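## Task

Pick up the little yellow sponge lying on the desk and set it down on the counter located behind the shelves, without disturbing the stack of cartons. The robot must not tip over or finish leaning; the sponge must stay on the counter by itself once the robot lets go.

## Robot and tools

Robot: a Hello Robot Stretch 4, about 1.6 m tall. It has an omni-wheel base (rim within 0.23 m of the base origin), a lift that rides a mast, one telescoping arm that reaches forward, a wrist with yaw, pitch and roll, and a two-finger gripper. There is a single arm, so every joint command applies to it. Cameras: head_camera, head_left_camera, head_right_camera, wrist_camera. Objects may now and then be nudged by something external.

Frames: the base frame sits on the floor under the base centre, x forward, y left, z up. hand_pose is reported in this frame; it is a point between the open fingertips and may differ somewhat from the true position. With all wrist joints at zero, the hand axes line up with the base axes. The odometry frame is the base frame as it was when the scene began.

execute_actions(actions, cameras): actions is a list holding one action or none. An empty list only returns state and images. An action contains "base", "joints", or both, plus optional "pace" and "contact_limits". Alternatively it contains only {"end_of_arm": "enable_torque"}, which re-powers wrist or gripper motors that faulted; they then hold where they are. All motions in an action start together.
- base: exactly one relative move, measured from where the base last reported itself. translate_m (metres, forward positive, -2 to 2). strafe_m (metres, left positive, -2 to 2). rotate_rad (radians, counter-clockwise from above positive, -3.2 to 3.2).
- joints: a single object of absolute targets keyed by name. lift_m 0 to 1.2 m. arm_m 0 to 0.55 m extension. wrist_yaw_rad -1.134 to 4.276 (0 forward, positive left, 3.14 folded back; above 3.4 the arm may obstruct). wrist_pitch_rad -1.117 to 4.259 (0 level, 1.57 pointing down). wrist_roll_rad -1.117 to 4.259 (0 keeps the fingers level; positive turns clockwise when seen from behind). gripper_m -0.038 to 0.141 m fingertip gap (negative values press the fingers together). Targets outside a joint range are clipped and the result says so. Unknown keys or other invalid values reject the whole call.
- pace: "slow", "default", "fast" or "max". The base runs at 0.1/0.3/0.4/0.6 m/s and turns at 1/2/3/4 rad/s. With lift_m above 0.2, the lift height lowers these caps, down to 0.3 m/s and 1 rad/s at 1.2.
- contact_limits: {"arm_m": 0 to 0.75}, the force allowed before the arm stops. Default is 0.5.
- cameras: a list of names, or "all". Omitted or null gives all cameras; [] gives none.
A joint or base left out of an action may keep pushing toward its previous target. An action lasts at most 15 s.

wait(seconds 0 to 10) sends no command and returns state and images. zoom_image(camera, region [x0,y0,x1,y1] in pixels, at most 504x504) enlarges part of the latest image. read_manual only returns licence text. finished_scene(scene 1 or 2) ends that scene for good and reports success, so the goal must already be met and stable. Replying without a tool call ends every remaining scene.

Result lines: base_status and joint_status report how each motion ended. "done" for the base means the wheels turned the commanded amount, even if they slipped. "off_target" means it stopped short and may still be pushing. "contact_stop_at_<key>" means it hit something; the part stops and drops its target, and a lift, arm or wheels may go slack. "limit_stop_at_<name>" is a built-in limit: own_body is a self-collision, possible when tilted up with pitch below -0.2 and rolled; tilt means a lean over 6 degrees, after which the lift, arm and wheels go slack until the lean is corrected. "torque_fault" means a wrist or gripper motor went limp; send enable_torque. on_its_own lists things not commanded by this call; "held at" is a held target, not a position. lidar_m gives 12 distances over 30-degree sectors: 1st ahead, 4th left, 7th behind, 10th right. "-" means nothing seen or closer than 0.25 m. Table tops count; glass and thin legs may be missed. wrist_depth_mm is a 7x7 grid of depths, 100 to 2000 mm. base_odometry counts wheel turns; heading runs -3.142 to 3.142. If turned_by_wheels and turned_by_imu differ by more than about 0.1 rad, there was slip or a collision. base_tilt is in degrees (forward and right positive), with a fixed offset of up to about 1.5. motor_effort is a percentage with the peak in brackets; readings are noisy and offset. Wheel efforts are positive toward turning right.

Gripping: command a gap smaller than the object's width. A smaller value squeezes harder and pulls the object inward. The gripper_m reading does not confirm a grasp; look for a clear change in gripper effort or check the images. If the fingertips catch on a surface, raise the lift.

Suggested order: unfold the wrist first (lift_m 0.4 with wrist_yaw_rad 0 together). Locate the desk, the object, the shelving and the counter with the cameras. Drive to the desk, grasp the object gently, and raise and retract the arm before driving. Go around the shelving without bumping the stacked cartons. Place the object on the counter, open the gripper, back the hand away, and confirm the object rests on its own before ending the scene.

Avoid: dropping, slamming or pushing things hard; knocking over the cartons; turning or driving with a heavy load and arm_m above 0.2, especially at fast paces; high lifts combined with strong pushes, since either can tip the robot.

Each tool is called after "Request:" by a JSON object that holds its "op" and its "data", one argument or row to a line.

## Session

Request:
{"op": "execute_actions", "data": {
  "actions": []
}}

Scene clock: 0.00 s.
base_odometry: x=+0.000 y=+0.000 heading=+0.000 (m, m, rad; odometry frame)
turned_by_wheels: +0.000 (rad since the last result)
turned_by_imu: +0.000 (rad since the last result)
base_tilt: forward=+0.4 right=-1.0 (deg)
lidar_m: 1.61 1.09 1.00 1.11 1.33 2.15 2.23 0.81 0.76 0.79 1.00 1.54
base_status: not commanded
joint_positions: lift_m=+0.170 arm_m=+0.001 wrist_yaw_rad=+3.223 wrist_pitch_rad=+0.017 wrist_roll_rad=-0.017 gripper_m=+0.057
joint_status: not commanded
motor_effort: lift_m=+18 arm_m=+0 wrist_yaw_rad=+0 wrist_pitch_rad=-4 wrist_roll_rad=+2 gripper_m=-2 wheel_0=+0 wheel_1=+0 wheel_2=+0 (%)
hand_pose: x=-0.1229 y=+0.0638 z=+0.3436 quat_wxyz=(-0.041, -0.008, -0.009, +0.999) (m; base frame)
wrist_depth_mm: - - 129 - - 1983 1708 / - - 129 - - 1921 1808 / - 108 131 - - - 1808 / 139 134 166 - - - 1808 / 203 1708 - - 1921 1863 1808 / 198 1042 192 1118 946 1098 1060 / 196 750 842 - 809 759 788
pictures: head_camera, head_left_camera, head_right_camera, wrist_camera
Images, in order (width x height): head_camera 420x560, head_left_camera 420x672, head_right_camera 420x672, wrist_camera 616x392.

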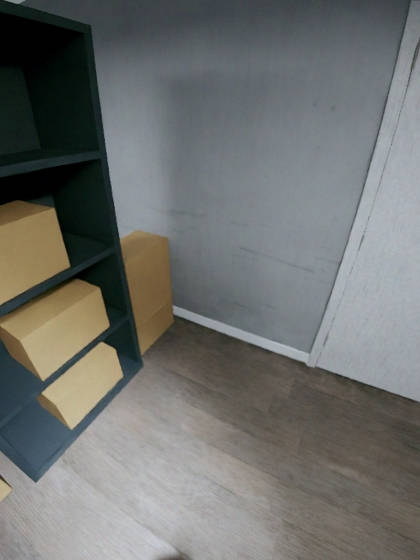

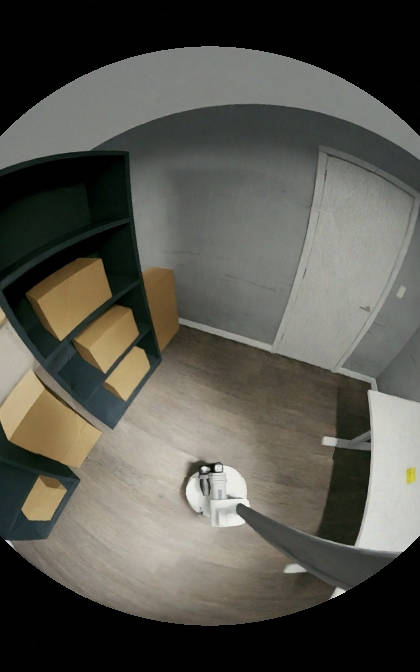

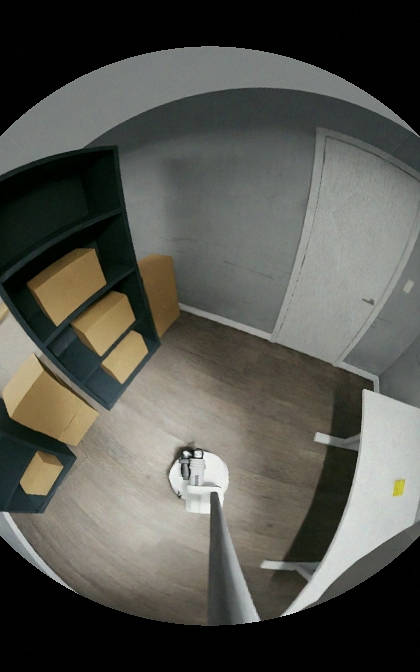

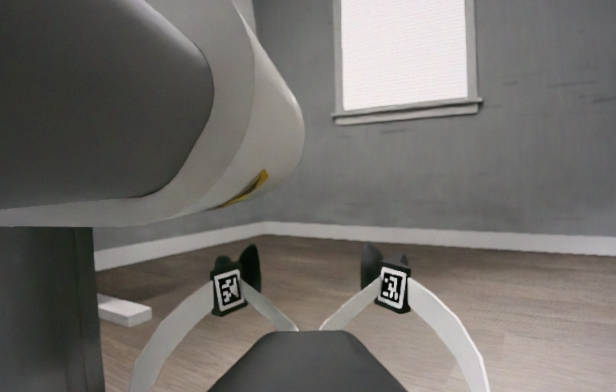

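Request:
{"op": "execute_actions", "data": {
  "actions": [
    {"base":{"rotate_rad":-1.95},"joints":{"lift_m":0.85,"wrist_yaw_rad":0,"wrist_pitch_rad":0.7,"gripper_m":0.13},"pace":"fast"}
  ]
}}

Scene clock: 4.90 s.
base_odometry: x=+0.000 y=+0.000 heading=-1.950 (m, m, rad; odometry frame)
turned_by_wheels: -1.950 (rad since the last result)
turned_by_imu: -1.919 (rad since the last result)
base_tilt: forward=+0.3 right=-1.0 (deg)
lidar_m: 0.77 0.81 1.61 1.56 1.39 1.06 0.98 1.15 1.51 2.16 2.16 0.81
base_status: done
joint_positions: lift_m=+0.850 arm_m=+0.001 wrist_yaw_rad=+0.000 wrist_pitch_rad=+0.702 wrist_roll_rad=-0.017 gripper_m=+0.130
joint_status: all done
motor_effort: lift_m=+21(23) arm_m=+0(0) wrist_yaw_rad=-1(9) wrist_pitch_rad=-4(4) wrist_roll_rad=+1(2) gripper_m=+1(3) wheel_0=+2(8) wheel_1=+1(9) wheel_2=+1(10) (%)
hand_pose: x=+0.3920 y=-0.0873 z=+0.8417 quat_wxyz=(+0.939, -0.008, +0.344, +0.003) (m; base frame)
wrist_depth_mm: 991 960 866 946 891 878 931 / 741 715 699 691 691 683 683 / 1060 1182 1537 1576 1537 1060 1576 / 1576 1464 1576 1499 1537 1397 1464 / 1308 1336 1336 1308 1281 1229 1281 / 1138 1118 1078 1138 1078 1078 1098 / 1008 1008 1042 - 1008 976 976
pictures: head_camera, head_left_camera, head_right_camera, wrist_camera
Images, in order (width x height): head_camera 420x560, head_left_camera 420x672, head_right_camera 420x672, wrist_camera 616x392.

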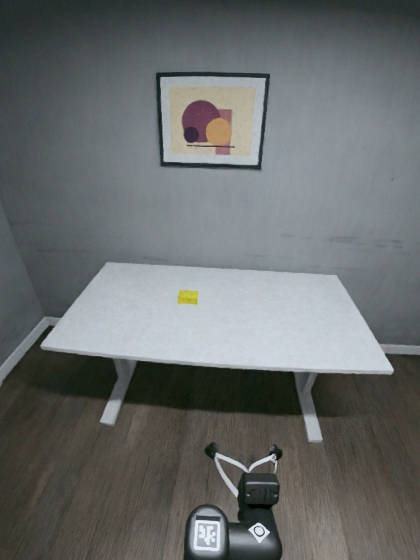

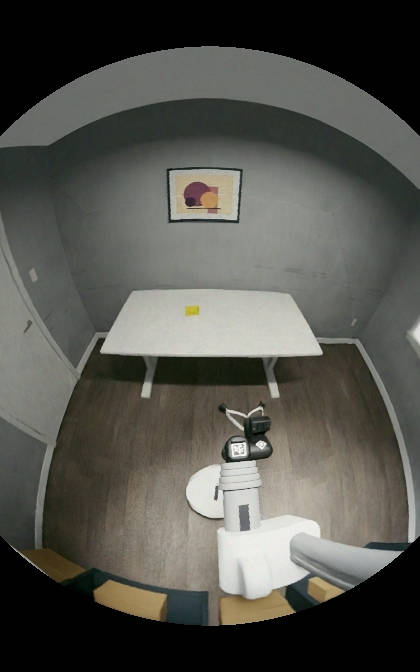

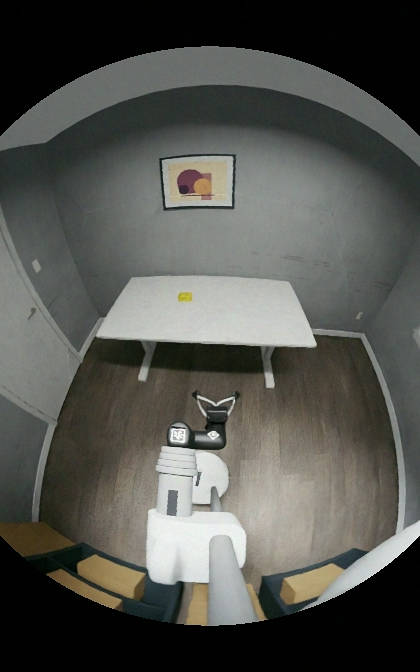

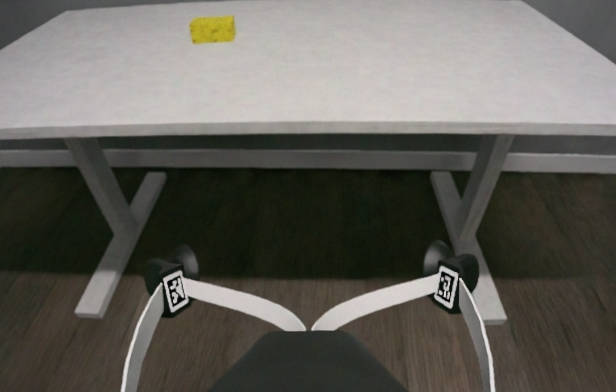

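Request:
{"op": "execute_actions", "data": {
  "actions": [
    {"base":{"strafe_m":0.19},"joints":{"arm_m":0.3},"pace":"fast"}
  ],
  "cameras": []
}}

Request:
{"op": "execute_actions", "data": {
  "actions": [
    {"base":{"translate_m":0.33},"joints":{"lift_m":0.81},"pace":"fast"}
  ],
  "cameras": ["head_camera","wrist_camera"]
}}

Scene clock: 11.43 s.
base_odometry: x=+0.177 y=-0.070 heading=-1.950 (m, m, rad; odometry frame)
turned_by_wheels: +0.000 (rad since the last result)
turned_by_imu: -0.002 (rad since the last result)
base_tilt: forward=+0.5 right=-1.0 (deg)
lidar_m: 0.75 0.80 1.40 1.32 1.44 1.02 1.00 1.13 1.49 2.35 1.11 0.80
base_status: done
joint_positions: lift_m=+0.850 arm_m=+0.299 wrist_yaw_rad=+0.000 wrist_pitch_rad=+0.702 wrist_roll_rad=-0.017 gripper_m=+0.130
joint_status: all done
motor_effort: lift_m=+21(21) arm_m=+8(8) wrist_yaw_rad=-1(1) wrist_pitch_rad=-3(3) wrist_roll_rad=+2(2) gripper_m=-3(1) wheel_0=+2(8) wheel_1=-2(11) wheel_2=+0(0) (%)
hand_pose: x=+0.6899 y=-0.0874 z=+0.8418 quat_wxyz=(+0.939, -0.008, +0.344, +0.003) (m; base frame)
wrist_depth_mm: 1008 960 917 917 878 878 878 / 732 715 691 647 676 668 676 / 574 564 554 544 539 539 535 / 469 469 459 455 455 449 449 / 402 397 397 394 392 387 379 / 1160 1078 1078 1160 1078 1078 1060 / 1025 976 1042 - 1025 991 976
pictures: none
No camera images: the call's "cameras" was empty. Leave "cameras" out to get every camera's image.

Scene clock: 13.70 s.
base_odometry: x=+0.055 y=-0.377 heading=-1.949 (m, m, rad; odometry frame)
turned_by_wheels: +0.000 (rad since the last result)
turned_by_imu: +0.000 (rad since the last result)
base_tilt: forward=+0.5 right=-0.9 (deg)
lidar_m: 0.42 0.46 0.65 1.35 1.44 1.38 1.33 1.48 2.01 2.34 0.65 0.45
base_status: done
joint_positions: lift_m=+0.810 arm_m=+0.299 wrist_yaw_rad=+0.000 wrist_pitch_rad=+0.702 wrist_roll_rad=-0.017 gripper_m=+0.130
joint_status: all done
motor_effort: lift_m=+16(20) arm_m=+8(8) wrist_yaw_rad=+0(1) wrist_pitch_rad=-3(2) wrist_roll_rad=+1(2) gripper_m=-1(0) wheel_0=+1(7) wheel_1=+1(5) wheel_2=+0(12) (%)
hand_pose: x=+0.6899 y=-0.0874 z=+0.8022 quat_wxyz=(+0.939, -0.008, +0.344, +0.003) (m; base frame)
wrist_depth_mm: 699 691 691 676 661 661 654 / 634 621 609 585 597 591 597 / 492 488 480 480 473 469 469 / 413 407 377 375 394 389 387 / 349 345 345 342 340 336 332 / 300 294 287 300 289 283 291 / 267 266 273 - 267 262 260
pictures: head_camera, wrist_camera
Images, in order (width x height): head_camera 420x560, wrist_camera 616x392.

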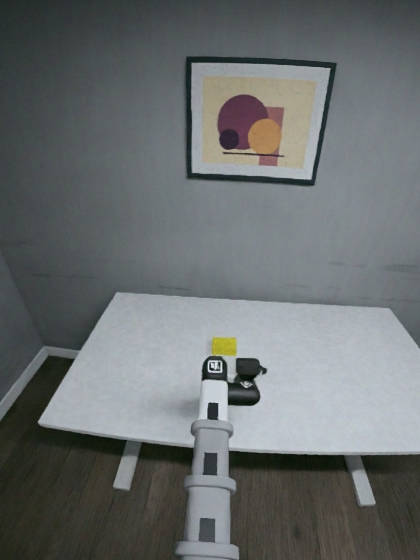

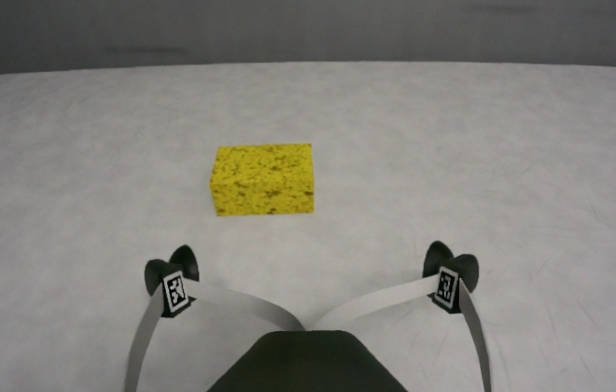

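Request:
{"op": "execute_actions", "data": {
  "actions": [
    {"base":{"strafe_m":0.045},"joints":{"lift_m":0.77,"arm_m":0.39,"gripper_m":0.14}}
  ],
  "cameras": ["wrist_camera"]
}}

Scene clock: 19.27 s.
base_odometry: x=+0.096 y=-0.393 heading=-1.949 (m, m, rad; odometry frame)
turned_by_wheels: +0.000 (rad since the last result)
turned_by_imu: -0.002 (rad since the last result)
base_tilt: forward=+0.4 right=-1.0 (deg)
lidar_m: 0.43 0.48 0.68 1.29 1.38 1.38 1.32 1.49 2.02 2.38 0.59 0.48
base_status: done
joint_positions: lift_m=+0.770 arm_m=+0.389 wrist_yaw_rad=+0.000 wrist_pitch_rad=+0.702 wrist_roll_rad=-0.017 gripper_m=+0.140
joint_status: all done
motor_effort: lift_m=+15(14) arm_m=+8(9) wrist_yaw_rad=+0(1) wrist_pitch_rad=-3(3) wrist_roll_rad=+2(1) gripper_m=+0(3) wheel_0=+0(8) wheel_1=+2(8) wheel_2=+0(1) (%)
hand_pose: x=+0.7798 y=-0.0874 z=+0.7623 quat_wxyz=(+0.939, -0.008, +0.344, +0.003) (m; base frame)
wrist_depth_mm: 609 603 603 591 591 580 574 / 544 535 512 512 504 504 496 / 424 418 413 404 402 399 397 / 347 343 332 274 327 334 330 / 297 296 285 276 282 283 283 / 256 250 244 248 241 240 248 / 229 226 233 - 226 223 221
pictures: wrist_camera
Images, in order (width x height): wrist_camera 616x392.

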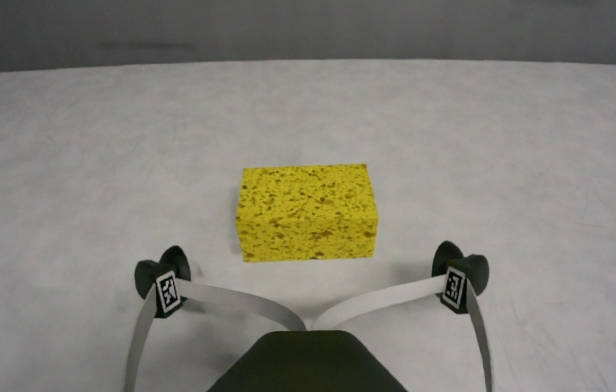

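Request:
{"op": "execute_actions", "data": {
  "actions": [
    {"joints":{"lift_m":0.755,"arm_m":0.45}}
  ],
  "cameras": ["wrist_camera"]
}}

Request:
{"op": "execute_actions", "data": {
  "actions": [
    {"joints":{"gripper_m":0.04}}
  ],
  "cameras": ["wrist_camera"]
}}

Request:
{"op": "execute_actions", "data": {
  "actions": [
    {"joints":{"lift_m":0.82}}
  ],
  "cameras": ["wrist_camera"]
}}

Scene clock: 24.77 s.
base_odometry: x=+0.096 y=-0.393 heading=-1.949 (m, m, rad; odometry frame)
turned_by_wheels: +0.000 (rad since the last result)
turned_by_imu: -0.002 (rad since the last result)
base_tilt: forward=+0.3 right=-1.0 (deg)
lidar_m: 0.43 0.48 0.67 1.29 1.39 1.34 1.33 1.48 1.99 2.38 0.64 0.47
base_status: not commanded
joint_positions: lift_m=+0.755 arm_m=+0.449 wrist_yaw_rad=+0.000 wrist_pitch_rad=+0.702 wrist_roll_rad=-0.017 gripper_m=+0.140
joint_status: all done
motor_effort: lift_m=+15(15) arm_m=+8(8) wrist_yaw_rad=+0(0) wrist_pitch_rad=-3(3) wrist_roll_rad=+1(2) gripper_m=+0(1) wheel_0=+0(0) wheel_1=+2(2) wheel_2=+0(0) (%)
hand_pose: x=+0.8398 y=-0.0874 z=+0.7473 quat_wxyz=(+0.939, -0.008, +0.344, +0.003) (m; base frame)
wrist_depth_mm: 554 549 549 539 530 530 521 / 512 496 484 480 469 466 469 / 397 387 384 379 377 375 370 / 325 324 320 317 317 312 309 / 277 276 229 216 255 266 265 / 240 234 228 204 225 224 232 / 214 211 216 - 211 207 206
pictures: wrist_camera
Images, in order (width x height): wrist_camera 616x392.

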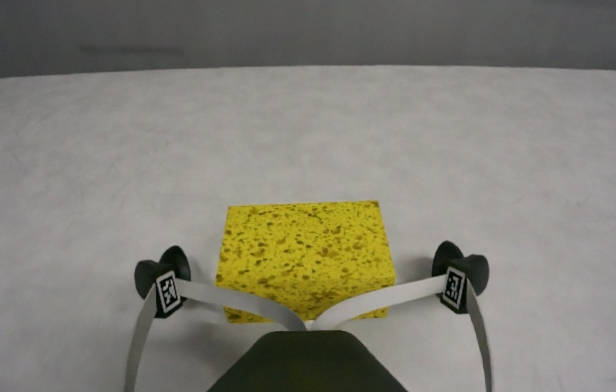

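Scene clock: 26.77 s.
base_odometry: x=+0.096 y=-0.393 heading=-1.949 (m, m, rad; odometry frame)
turned_by_wheels: +0.000 (rad since the last result)
turned_by_imu: -0.001 (rad since the last result)
base_tilt: forward=+0.2 right=-1.0 (deg)
lidar_m: 0.45 0.47 0.64 1.29 1.39 1.37 1.33 1.48 2.02 2.35 0.61 0.47
base_status: not commanded
joint_positions: lift_m=+0.755 arm_m=+0.449 wrist_yaw_rad=+0.000 wrist_pitch_rad=+0.702 wrist_roll_rad=-0.017 gripper_m=+0.041
joint_status: all done
motor_effort: lift_m=+15(15) arm_m=+8(8) wrist_yaw_rad=+0(0) wrist_pitch_rad=-3(3) wrist_roll_rad=+2(2) gripper_m=-23(25) wheel_0=+0(0) wheel_1=+2(2) wheel_2=+0(0) (%)
hand_pose: x=+0.8398 y=-0.0874 z=+0.7473 quat_wxyz=(+0.939, -0.008, +0.344, +0.003) (m; base frame)
wrist_depth_mm: 549 549 549 544 530 525 517 / 508 500 484 477 469 466 469 / 397 389 384 379 379 375 370 / 325 325 322 319 314 312 310 / 277 274 208 201 206 267 265 / 240 229 187 196 186 222 232 / 213 211 214 - 209 208 207
pictures: wrist_camera
Images, in order (width x height): wrist_camera 616x392.

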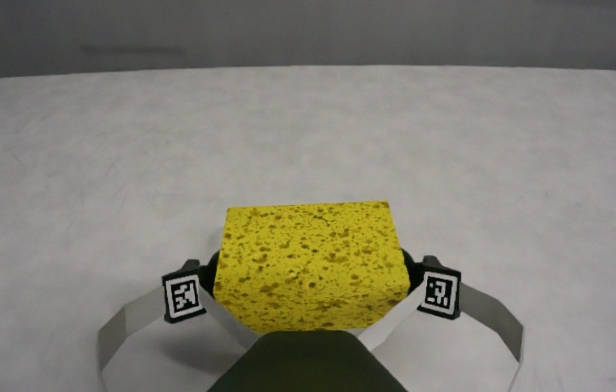

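Scene clock: 27.97 s.
base_odometry: x=+0.096 y=-0.393 heading=-1.949 (m, m, rad; odometry frame)
turned_by_wheels: +0.000 (rad since the last result)
turned_by_imu: +0.000 (rad since the last result)
base_tilt: forward=+0.4 right=-1.1 (deg)
lidar_m: 0.45 0.47 0.64 1.30 1.39 1.39 1.32 1.46 2.03 2.36 0.65 0.45
base_status: not commanded
joint_positions: lift_m=+0.820 arm_m=+0.449 wrist_yaw_rad=+0.000 wrist_pitch_rad=+0.702 wrist_roll_rad=-0.017 gripper_m=+0.041
joint_status: all done
motor_effort: lift_m=+22(24) arm_m=+8(8) wrist_yaw_rad=+0(0) wrist_pitch_rad=-3(4) wrist_roll_rad=+2(2) gripper_m=-26(26) wheel_0=+0(0) wheel_1=+2(2) wheel_2=+0(0) (%)
hand_pose: x=+0.8398 y=-0.0874 z=+0.8117 quat_wxyz=(+0.939, -0.008, +0.344, +0.003) (m; base frame)
wrist_depth_mm: 544 554 544 535 535 525 512 / 609 609 591 585 574 580 574 / 517 508 504 496 488 484 488 / 424 418 418 410 410 404 402 / 357 359 208 201 205 347 345 / 312 297 187 195 186 289 300 / 278 276 277 - 272 271 267
pictures: wrist_camera
Images, in order (width x height): wrist_camera 616x392.

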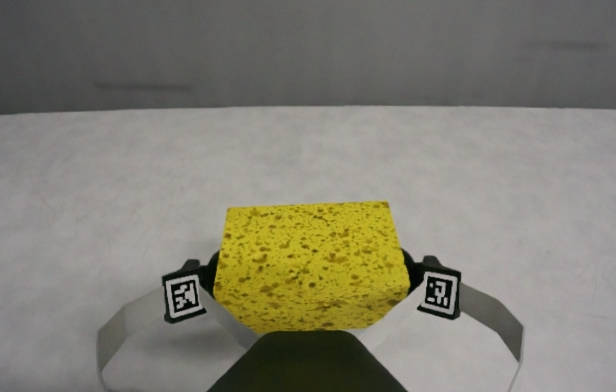

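Request:
{"op": "execute_actions", "data": {
  "actions": [
    {"base":{"rotate_rad":-3.14},"joints":{"arm_m":0}}
  ]
}}

Scene clock: 32.33 s.
base_odometry: x=+0.096 y=-0.394 heading=+1.194 (m, m, rad; odometry frame)
turned_by_wheels: -3.140 (rad since the last result)
turned_by_imu: -3.090 (rad since the last result)
base_tilt: forward=+0.3 right=-1.1 (deg)
lidar_m: 1.30 1.46 2.00 2.39 0.63 0.49 0.43 0.44 0.67 1.29 1.38 1.36
base_status: done
joint_positions: lift_m=+0.820 arm_m=+0.002 wrist_yaw_rad=+0.000 wrist_pitch_rad=+0.702 wrist_roll_rad=-0.017 gripper_m=+0.041
joint_status: all done
motor_effort: lift_m=+22(22) arm_m=-8(11) wrist_yaw_rad=+1(2) wrist_pitch_rad=-4(3) wrist_roll_rad=+2(1) gripper_m=-26(27) wheel_0=+1(8) wheel_1=+2(9) wheel_2=+0(8) (%)
hand_pose: x=+0.3934 y=-0.0874 z=+0.8117 quat_wxyz=(+0.939, -0.008, +0.344, +0.003) (m; base frame)
wrist_depth_mm: 1098 1138 1118 1336 1025 1042 1042 / 1229 1229 1229 1366 1308 1118 1182 / 1366 1397 1366 1576 1255 1336 1308 / 1464 1464 1499 1397 1430 1397 1464 / 1281 1255 208 202 206 1255 1229 / 1118 1042 186 195 186 1025 1060 / 991 991 991 - 976 960 946
pictures: head_camera, head_left_camera, head_right_camera, wrist_camera
Images, in order (width x height): head_camera 420x560, head_left_camera 420x672, head_right_camera 420x672, wrist_camera 616x392.

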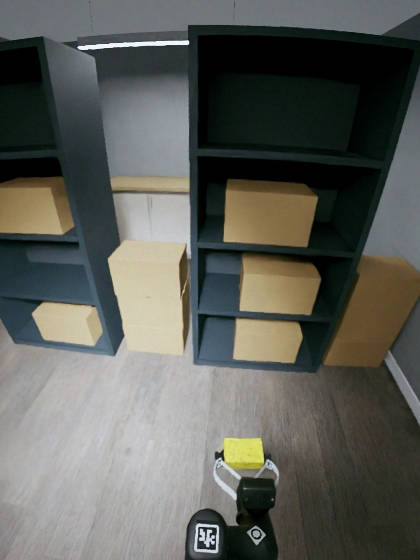

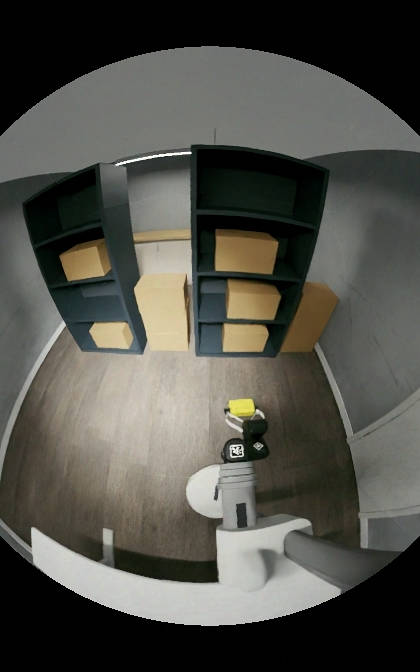

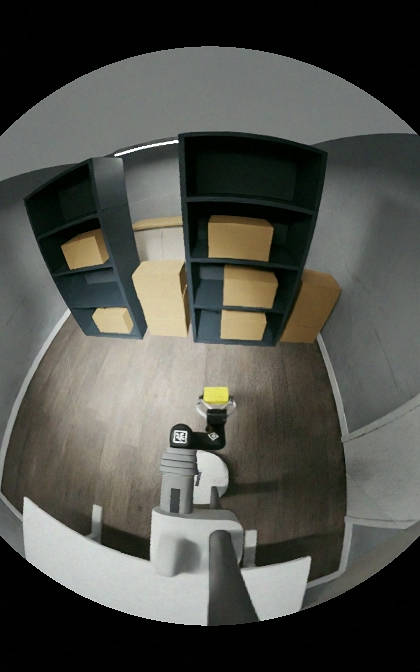

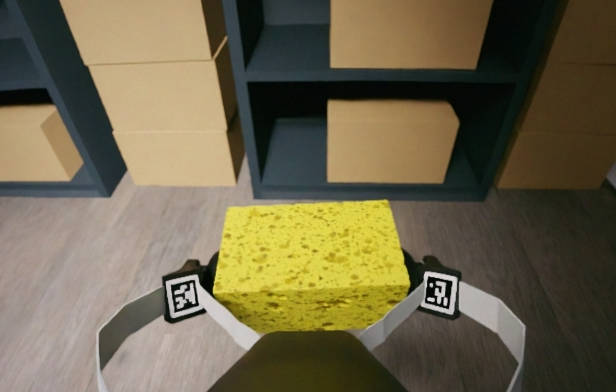

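Request:
{"op": "execute_actions", "data": {
  "actions": [
    {"base":{"rotate_rad":-0.33},"joints":{"lift_m":0.6},"pace":"fast"}
  ],
  "cameras": []
}}

Request:
{"op": "execute_actions", "data": {
  "actions": [
    {"base":{"strafe_m":2},"pace":"fast"}
  ],
  "cameras": []
}}

Request:
{"op": "execute_actions", "data": {
  "actions": [
    {"base":{"rotate_rad":0.38},"pace":"fast"}
  ]
}}

Scene clock: 40.07 s.
base_odometry: x=+0.096 y=-0.394 heading=+0.864 (m, m, rad; odometry frame)
turned_by_wheels: -0.330 (rad since the last result)
turned_by_imu: -0.326 (rad since the last result)
base_tilt: forward=+0.3 right=-1.0 (deg)
lidar_m: 1.33 1.31 1.57 2.42 1.04 0.56 0.42 0.44 0.49 1.29 1.30 1.52
base_status: done
joint_positions: lift_m=+0.600 arm_m=+0.002 wrist_yaw_rad=+0.000 wrist_pitch_rad=+0.702 wrist_roll_rad=-0.017 gripper_m=+0.041
joint_status: all done
motor_effort: lift_m=+15(20) arm_m=-8(8) wrist_yaw_rad=+0(0) wrist_pitch_rad=-4(3) wrist_roll_rad=+2(2) gripper_m=-26(25) wheel_0=+2(6) wheel_1=+0(6) wheel_2=+1(9) (%)
hand_pose: x=+0.3933 y=-0.0874 z=+0.5922 quat_wxyz=(+0.939, -0.008, +0.344, +0.003) (m; base frame)
wrist_depth_mm: 960 1366 1281 1366 1281 1366 1229 / 1060 1430 1182 1255 1430 1464 1229 / 1205 1255 1281 1308 1397 1336 1229 / 1182 1160 1160 1160 1138 1138 1118 / 976 991 208 201 205 976 960 / 878 831 186 196 186 820 831 / 778 768 778 - 750 750 759
pictures: none
No camera images: the call's "cameras" was empty. Leave "cameras" out to get every camera's image.

Scene clock: 46.30 s.
base_odometry: x=-1.425 y=+0.905 heading=+0.864 (m, m, rad; odometry frame)
turned_by_wheels: +0.000 (rad since the last result)
turned_by_imu: -0.005 (rad since the last result)
base_tilt: forward=+0.3 right=-1.1 (deg)
lidar_m: 0.78 1.13 0.61 0.50 0.49 0.58 0.95 1.82 1.42 2.00 1.79 0.87
base_status: done
joint_positions: lift_m=+0.600 arm_m=+0.002 wrist_yaw_rad=+0.000 wrist_pitch_rad=+0.702 wrist_roll_rad=-0.017 gripper_m=+0.041
joint_status: not commanded
motor_effort: lift_m=+16(16) arm_m=-8(8) wrist_yaw_rad=+1(0) wrist_pitch_rad=-4(4) wrist_roll_rad=+1(2) gripper_m=-24(25) wheel_0=+1(12) wheel_1=-2(12) wheel_2=+0(1) (%)
hand_pose: x=+0.3933 y=-0.0874 z=+0.5922 quat_wxyz=(+0.939, -0.008, +0.344, +0.003) (m; base frame)
wrist_depth_mm: 1661 - 759 741 707 699 699 / 1661 1863 1008 603 866 891 931 / 1397 1397 1336 1138 788 809 931 / 1160 1160 1118 1042 866 946 1042 / 1008 991 208 201 206 960 976 / 866 820 186 195 186 798 842 / 778 759 788 - 750 768 759
pictures: none
No camera images: the call's "cameras" was empty. Leave "cameras" out to get every camera's image.

Scene clock: 47.33 s.
base_odometry: x=-1.425 y=+0.905 heading=+1.244 (m, m, rad; odometry frame)
turned_by_wheels: +0.380 (rad since the last result)
turned_by_imu: +0.373 (rad since the last result)
base_tilt: forward=+0.3 right=-1.0 (deg)
lidar_m: 1.07 0.68 0.49 0.50 0.55 0.76 1.82 1.47 1.72 2.23 0.98 0.74
base_status: done
joint_positions: lift_m=+0.600 arm_m=+0.002 wrist_yaw_rad=+0.000 wrist_pitch_rad=+0.702 wrist_roll_rad=-0.017 gripper_m=+0.041
joint_status: not commanded
motor_effort: lift_m=+16(16) arm_m=-8(8) wrist_yaw_rad=+0(0) wrist_pitch_rad=-4(3) wrist_roll_rad=+2(2) gripper_m=-25(27) wheel_0=+0(7) wheel_1=-1(7) wheel_2=+0(10) (%)
hand_pose: x=+0.3934 y=-0.0874 z=+0.5922 quat_wxyz=(+0.939, -0.008, +0.344, +0.003) (m; base frame)
wrist_depth_mm: 715 976 1708 - 854 654 707 / 715 1008 1576 1756 831 512 539 / 741 991 1366 1366 788 1060 750 / 732 1025 1160 1160 668 976 683 / 741 960 209 201 205 866 732 / 750 831 186 196 186 809 798 / 741 778 778 - 759 768 750
pictures: head_camera, head_left_camera, head_right_camera, wrist_camera
Images, in order (width x height): head_camera 420x560, head_left_camera 420x672, head_right_camera 420x672, wrist_camera 616x392.

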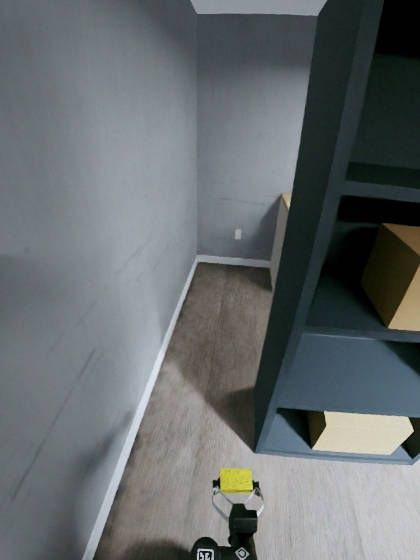

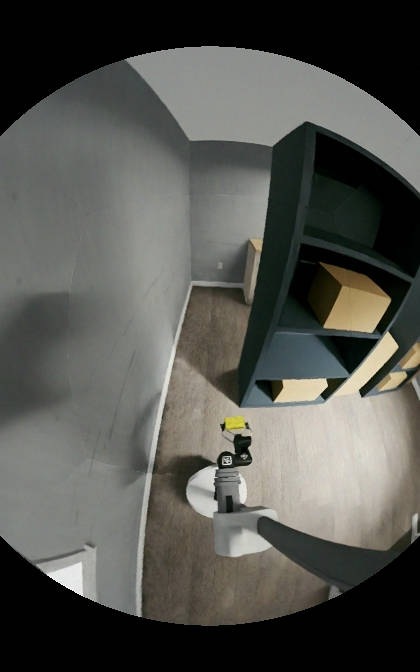

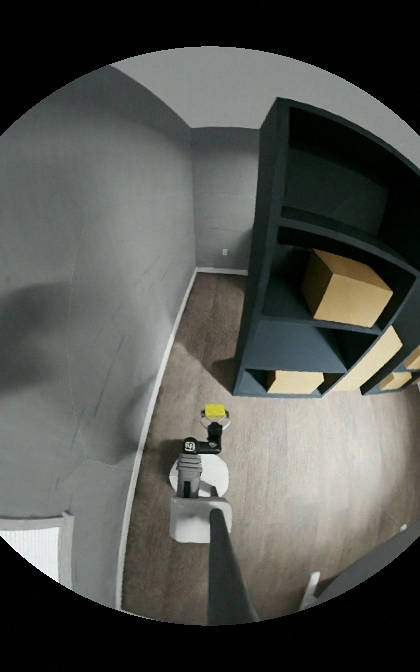

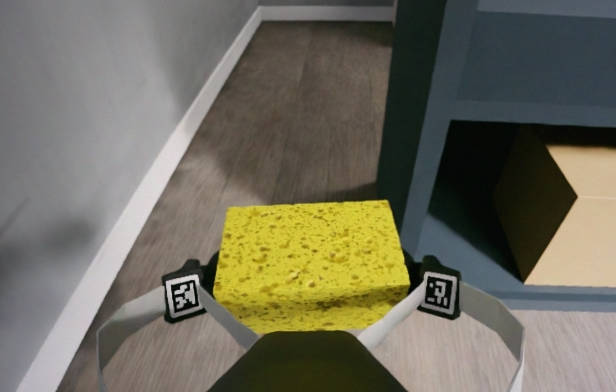

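Request:
{"op": "execute_actions", "data": {
  "actions": [
    {"base":{"rotate_rad":-0.13},"pace":"fast"}
  ],
  "cameras": []
}}

Request:
{"op": "execute_actions", "data": {
  "actions": [
    {"base":{"strafe_m":0.17},"pace":"fast"}
  ],
  "cameras": []
}}

Request:
{"op": "execute_actions", "data": {
  "actions": [
    {"base":{"translate_m":0.5},"pace":"fast"}
  ]
}}

Scene clock: 54.00 s.
base_odometry: x=-1.425 y=+0.905 heading=+1.114 (m, m, rad; odometry frame)
turned_by_wheels: -0.130 (rad since the last result)
turned_by_imu: -0.129 (rad since the last result)
base_tilt: forward=+0.3 right=-1.1 (deg)
lidar_m: 0.79 0.78 0.55 0.50 0.53 0.64 1.83 1.48 1.48 3.23 1.14 0.77
base_status: done
joint_positions: lift_m=+0.600 arm_m=+0.002 wrist_yaw_rad=+0.000 wrist_pitch_rad=+0.702 wrist_roll_rad=-0.017 gripper_m=+0.041
joint_status: not commanded
motor_effort: lift_m=+16(16) arm_m=-8(8) wrist_yaw_rad=+0(0) wrist_pitch_rad=-3(3) wrist_roll_rad=+2(2) gripper_m=-26(25) wheel_0=+1(3) wheel_1=+0(4) wheel_2=-2(9) (%)
hand_pose: x=+0.3934 y=-0.0874 z=+0.5922 quat_wxyz=(+0.939, -0.008, +0.344, +0.003) (m; base frame)
wrist_depth_mm: 891 1397 - - 634 715 715 / 904 1308 1708 1618 535 564 574 / 904 1281 1430 1336 1098 820 750 / 854 1138 1160 1008 991 778 715 / 878 991 208 202 206 854 842 / 831 842 186 196 186 820 820 / 768 768 778 - 759 750 759
pictures: none
No camera images: the call's "cameras" was empty. Leave "cameras" out to get every camera's image.

Scene clock: 55.57 s.
base_odometry: x=-1.578 y=+0.980 heading=+1.114 (m, m, rad; odometry frame)
turned_by_wheels: +0.000 (rad since the last result)
turned_by_imu: -0.001 (rad since the last result)
base_tilt: forward=+0.4 right=-1.0 (deg)
lidar_m: 1.16 0.48 0.36 0.31 0.34 0.47 1.06 1.70 1.60 3.40 1.14 0.81
base_status: done
joint_positions: lift_m=+0.600 arm_m=+0.002 wrist_yaw_rad=+0.000 wrist_pitch_rad=+0.702 wrist_roll_rad=-0.017 gripper_m=+0.041
joint_status: not commanded
motor_effort: lift_m=+16(16) arm_m=-8(8) wrist_yaw_rad=+0(0) wrist_pitch_rad=-4(4) wrist_roll_rad=+2(1) gripper_m=-25(26) wheel_0=+0(12) wheel_1=-2(12) wheel_2=-1(4) (%)
hand_pose: x=+0.3934 y=-0.0874 z=+0.5921 quat_wxyz=(+0.939, -0.008, +0.344, +0.003) (m; base frame)
wrist_depth_mm: 654 991 - - 1863 517 715 / 654 960 1661 1756 960 544 549 / 654 960 1366 1397 960 891 809 / 627 946 1182 1160 878 960 778 / 634 904 208 202 205 866 842 / 634 741 187 196 186 809 831 / 609 750 778 - 759 750 750
pictures: none
No camera images: the call's "cameras" was empty. Leave "cameras" out to get every camera's image.

Scene clock: 58.10 s.
base_odometry: x=-1.357 y=+1.429 heading=+1.114 (m, m, rad; odometry frame)
turned_by_wheels: +0.000 (rad since the last result)
turned_by_imu: +0.000 (rad since the last result)
base_tilt: forward=+0.3 right=-0.9 (deg)
lidar_m: 1.71 0.54 0.37 0.34 0.37 0.50 1.23 1.94 2.12 1.11 0.37 0.45
base_status: done
joint_positions: lift_m=+0.600 arm_m=+0.002 wrist_yaw_rad=+0.000 wrist_pitch_rad=+0.702 wrist_roll_rad=-0.017 gripper_m=+0.041
joint_status: not commanded
motor_effort: lift_m=+16(16) arm_m=-8(8) wrist_yaw_rad=+0(0) wrist_pitch_rad=-3(3) wrist_roll_rad=+2(1) gripper_m=-25(26) wheel_0=+0(6) wheel_1=-1(7) wheel_2=+2(12) (%)
hand_pose: x=+0.3933 y=-0.0874 z=+0.5921 quat_wxyz=(+0.939, -0.008, +0.344, +0.003) (m; base frame)
wrist_depth_mm: 691 1060 1983 - 1576 1430 322 / 683 1008 1618 1661 1576 449 322 / 683 1008 1366 1366 1336 459 327 / 661 991 1182 1182 1138 466 329 / 668 946 208 202 206 469 332 / 661 778 186 196 186 389 336 / 640 759 778 - 741 480 347
pictures: head_camera, head_left_camera, head_right_camera, wrist_camera
Images, in order (width x height): head_camera 420x560, head_left_camera 420x672, head_right_camera 420x672, wrist_camera 616x392.

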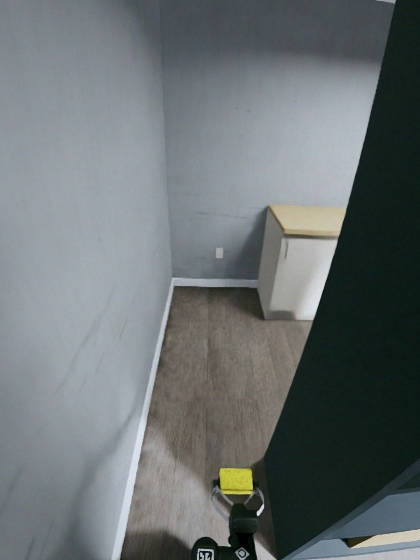

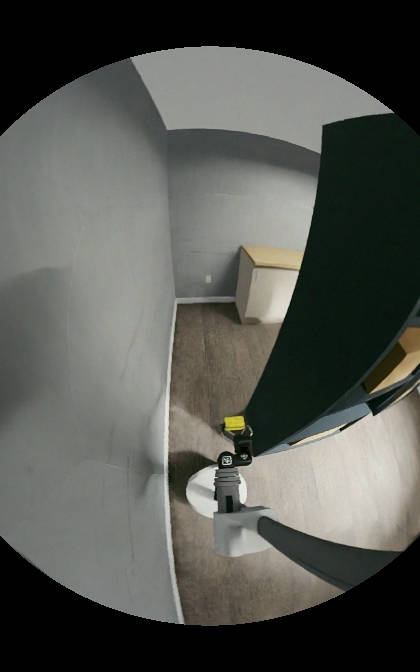

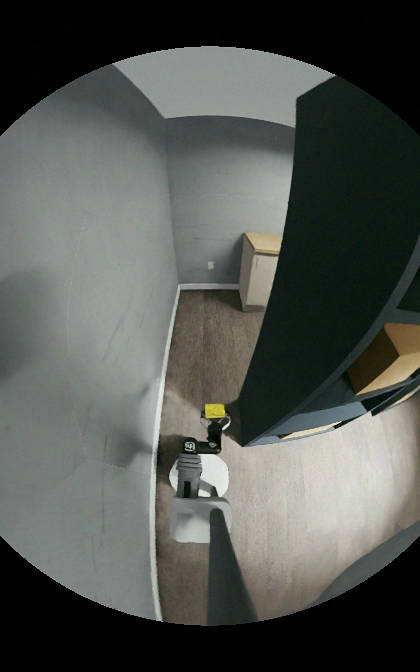

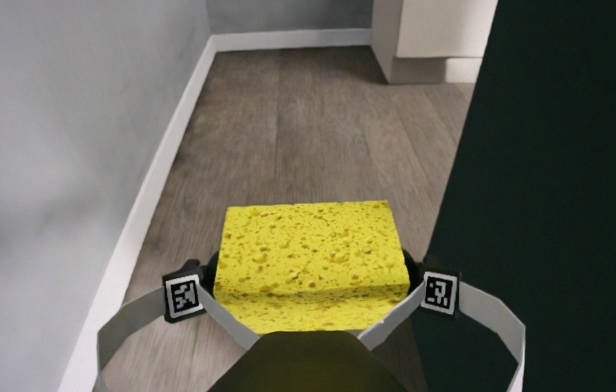

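Request:
{"op": "execute_actions", "data": {
  "actions": [
    {"base":{"translate_m":1.27},"joints":{"lift_m":1.03},"pace":"fast"}
  ],
  "cameras": []
}}

Request:
{"op": "execute_actions", "data": {
  "actions": [
    {"base":{"rotate_rad":-0.74},"joints":{"arm_m":0.5},"pace":"fast"}
  ],
  "cameras": ["head_camera","wrist_camera"]
}}

Scene clock: 67.77 s.
base_odometry: x=-0.797 y=+2.569 heading=+1.114 (m, m, rad; odometry frame)
turned_by_wheels: +0.000 (rad since the last result)
turned_by_imu: +0.000 (rad since the last result)
base_tilt: forward=+0.3 right=-1.0 (deg)
lidar_m: 1.11 0.62 0.43 0.39 0.43 0.60 1.44 0.63 0.77 1.98 0.80 0.70
base_status: done
joint_positions: lift_m=+1.030 arm_m=+0.002 wrist_yaw_rad=+0.000 wrist_pitch_rad=+0.702 wrist_roll_rad=-0.017 gripper_m=+0.041
joint_status: all done
motor_effort: lift_m=+22(24) arm_m=-8(8) wrist_yaw_rad=+0(0) wrist_pitch_rad=-3(4) wrist_roll_rad=+2(2) gripper_m=-24(25) wheel_0=-1(6) wheel_1=-1(8) wheel_2=+1(14) (%)
hand_pose: x=+0.3933 y=-0.0874 z=+1.0217 quat_wxyz=(+0.939, -0.008, +0.344, +0.003) (m; base frame)
wrist_depth_mm: 750 798 820 831 842 820 842 / 759 891 917 931 917 732 661 / 768 1008 1025 1042 1042 732 539 / 750 1078 1118 1078 1160 759 535 / 741 1098 209 201 205 759 539 / 732 878 186 196 186 621 580 / 723 1042 1182 - 1138 768 699
pictures: none
No camera images: the call's "cameras" was empty. Leave "cameras" out to get every camera's image.

Scene clock: 69.87 s.
base_odometry: x=-0.797 y=+2.569 heading=+0.374 (m, m, rad; odometry frame)
turned_by_wheels: -0.740 (rad since the last result)
turned_by_imu: -0.729 (rad since the last result)
base_tilt: forward=+0.3 right=-1.1 (deg)
lidar_m: 0.71 0.93 0.86 0.49 0.40 0.42 0.49 0.85 0.60 0.67 1.13 1.07
base_status: done
joint_positions: lift_m=+1.030 arm_m=+0.499 wrist_yaw_rad=+0.000 wrist_pitch_rad=+0.702 wrist_roll_rad=-0.017 gripper_m=+0.041
joint_status: all done
motor_effort: lift_m=+22(22) arm_m=+8(9) wrist_yaw_rad=+0(0) wrist_pitch_rad=-4(4) wrist_roll_rad=+2(2) gripper_m=-25(27) wheel_0=-1(7) wheel_1=+2(6) wheel_2=+0(7) (%)
hand_pose: x=+0.8899 y=-0.0874 z=+1.0217 quat_wxyz=(+0.939, -0.008, +0.344, +0.003) (m; base frame)
wrist_depth_mm: 521 597 707 820 842 831 854 / 549 621 676 668 654 654 647 / 554 544 535 530 525 521 544 / 455 449 442 442 436 436 1576 / 387 382 208 201 206 399 1499 / 334 315 186 196 186 609 1281 / 298 294 297 - 410 1138 1182
pictures: head_camera, wrist_camera
Images, in order (width x height): head_camera 420x560, wrist_camera 616x392.

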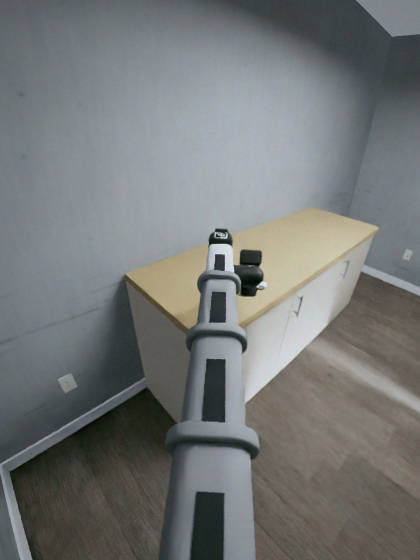

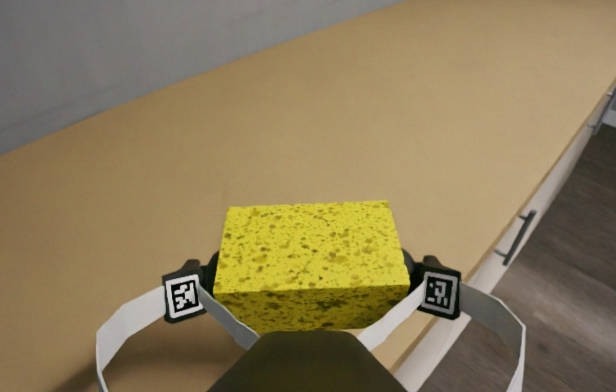

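Depth 442 vs 318 at grasp → lower about 0.085.

Request:
{"op": "execute_actions", "data": {
  "actions": [
    {"base":{"translate_m":0.17},"joints":{"arm_m":0.55,"lift_m":0.96},"pace":"fast"}
  ],
  "cameras": []
}}

Request:
{"op": "execute_actions", "data": {
  "actions": [
    {"joints":{"lift_m":0.946,"gripper_m":0.13}}
  ],
  "cameras": []
}}

Request:
{"op": "execute_actions", "data": {
  "actions": [
    {"joints":{"lift_m":1.03},"pace":"fast"}
  ],
  "cameras": ["wrist_camera"]
}}

Scene clock: 76.33 s.
base_odometry: x=-0.639 y=+2.631 heading=+0.374 (m, m, rad; odometry frame)
turned_by_wheels: +0.000 (rad since the last result)
turned_by_imu: -0.001 (rad since the last result)
base_tilt: forward=+0.4 right=-0.9 (deg)
lidar_m: 0.52 0.71 0.99 0.60 0.52 0.53 0.65 1.12 0.71 0.80 1.57 0.78
base_status: done
joint_positions: lift_m=+0.960 arm_m=+0.549 wrist_yaw_rad=+0.000 wrist_pitch_rad=+0.702 wrist_roll_rad=-0.017 gripper_m=+0.041
joint_status: all done
motor_effort: lift_m=+15(20) arm_m=+8(9) wrist_yaw_rad=+0(1) wrist_pitch_rad=-3(3) wrist_roll_rad=+1(2) gripper_m=-26(24) wheel_0=+1(6) wheel_1=+0(5) wheel_2=+0(8) (%)
hand_pose: x=+0.9398 y=-0.0874 z=+0.9522 quat_wxyz=(+0.939, -0.008, +0.344, +0.003) (m; base frame)
wrist_depth_mm: 397 459 544 634 654 654 661 / 418 477 517 504 500 500 500 / 421 418 410 407 402 399 397 / 347 345 340 336 336 332 332 / 296 294 208 201 206 285 283 / 256 242 187 195 186 237 247 / 229 225 229 - 223 220 221
pictures: none
No camera images: the call's "cameras" was empty. Leave "cameras" out to get every camera's image.

Scene clock: 78.17 s.
base_odometry: x=-0.639 y=+2.631 heading=+0.374 (m, m, rad; odometry frame)
turned_by_wheels: +0.000 (rad since the last result)
turned_by_imu: -0.001 (rad since the last result)
base_tilt: forward=+0.5 right=-0.9 (deg)
lidar_m: 0.52 0.71 0.98 0.60 0.53 0.54 0.62 1.12 0.71 0.80 1.59 0.82
base_status: not commanded
joint_positions: lift_m=+0.946 arm_m=+0.549 wrist_yaw_rad=+0.000 wrist_pitch_rad=+0.702 wrist_roll_rad=-0.017 gripper_m=+0.130
joint_status: all done
motor_effort: lift_m=+15(15) arm_m=+8(8) wrist_yaw_rad=+0(1) wrist_pitch_rad=-3(3) wrist_roll_rad=+2(1) gripper_m=+2(25) wheel_0=+1(1) wheel_1=+0(0) wheel_2=+0(0) (%)
hand_pose: x=+0.9398 y=-0.0874 z=+0.9382 quat_wxyz=(+0.939, -0.008, +0.344, +0.003) (m; base frame)
wrist_depth_mm: 394 455 549 609 615 609 627 / 418 469 488 477 473 469 469 / 399 392 387 379 377 375 375 / 325 325 320 317 314 310 310 / 277 278 231 217 228 267 267 / 241 235 226 206 226 227 232 / 214 212 218 - 213 207 208
pictures: none
No camera images: the call's "cameras" was empty. Leave "cameras" out to get every camera's image.

Scene clock: 79.27 s.
base_odometry: x=-0.639 y=+2.631 heading=+0.374 (m, m, rad; odometry frame)
turned_by_wheels: +0.000 (rad since the last result)
turned_by_imu: +0.000 (rad since the last result)
base_tilt: forward=+0.5 right=-1.0 (deg)
lidar_m: 0.50 0.71 1.00 0.63 0.53 0.53 0.63 1.06 0.71 0.81 1.58 0.80
base_status: not commanded
joint_positions: lift_m=+1.030 arm_m=+0.549 wrist_yaw_rad=+0.000 wrist_pitch_rad=+0.702 wrist_roll_rad=-0.017 gripper_m=+0.130
joint_status: all done
motor_effort: lift_m=+22(24) arm_m=+8(8) wrist_yaw_rad=+0(0) wrist_pitch_rad=-4(4) wrist_roll_rad=+2(1) gripper_m=-1(0) wheel_0=+1(1) wheel_1=+0(0) wheel_2=+0(0) (%)
hand_pose: x=+0.9398 y=-0.0874 z=+1.0217 quat_wxyz=(+0.939, -0.008, +0.344, +0.003) (m; base frame)
wrist_depth_mm: 397 459 544 668 820 842 866 / 418 480 591 661 654 654 654 / 445 512 539 525 525 521 525 / 449 452 445 439 436 433 430 / 384 384 382 379 375 373 368 / 336 325 297 281 310 317 322 / 298 294 296 - 291 289 291
pictures: wrist_camera
Images, in order (width x height): wrist_camera 616x392.

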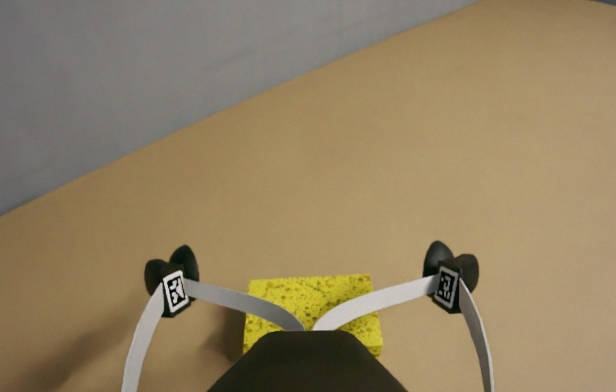

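Request:
{"op": "finished_scene", "data": {
  "scene": 1
}}

The scene is finished: the task was done.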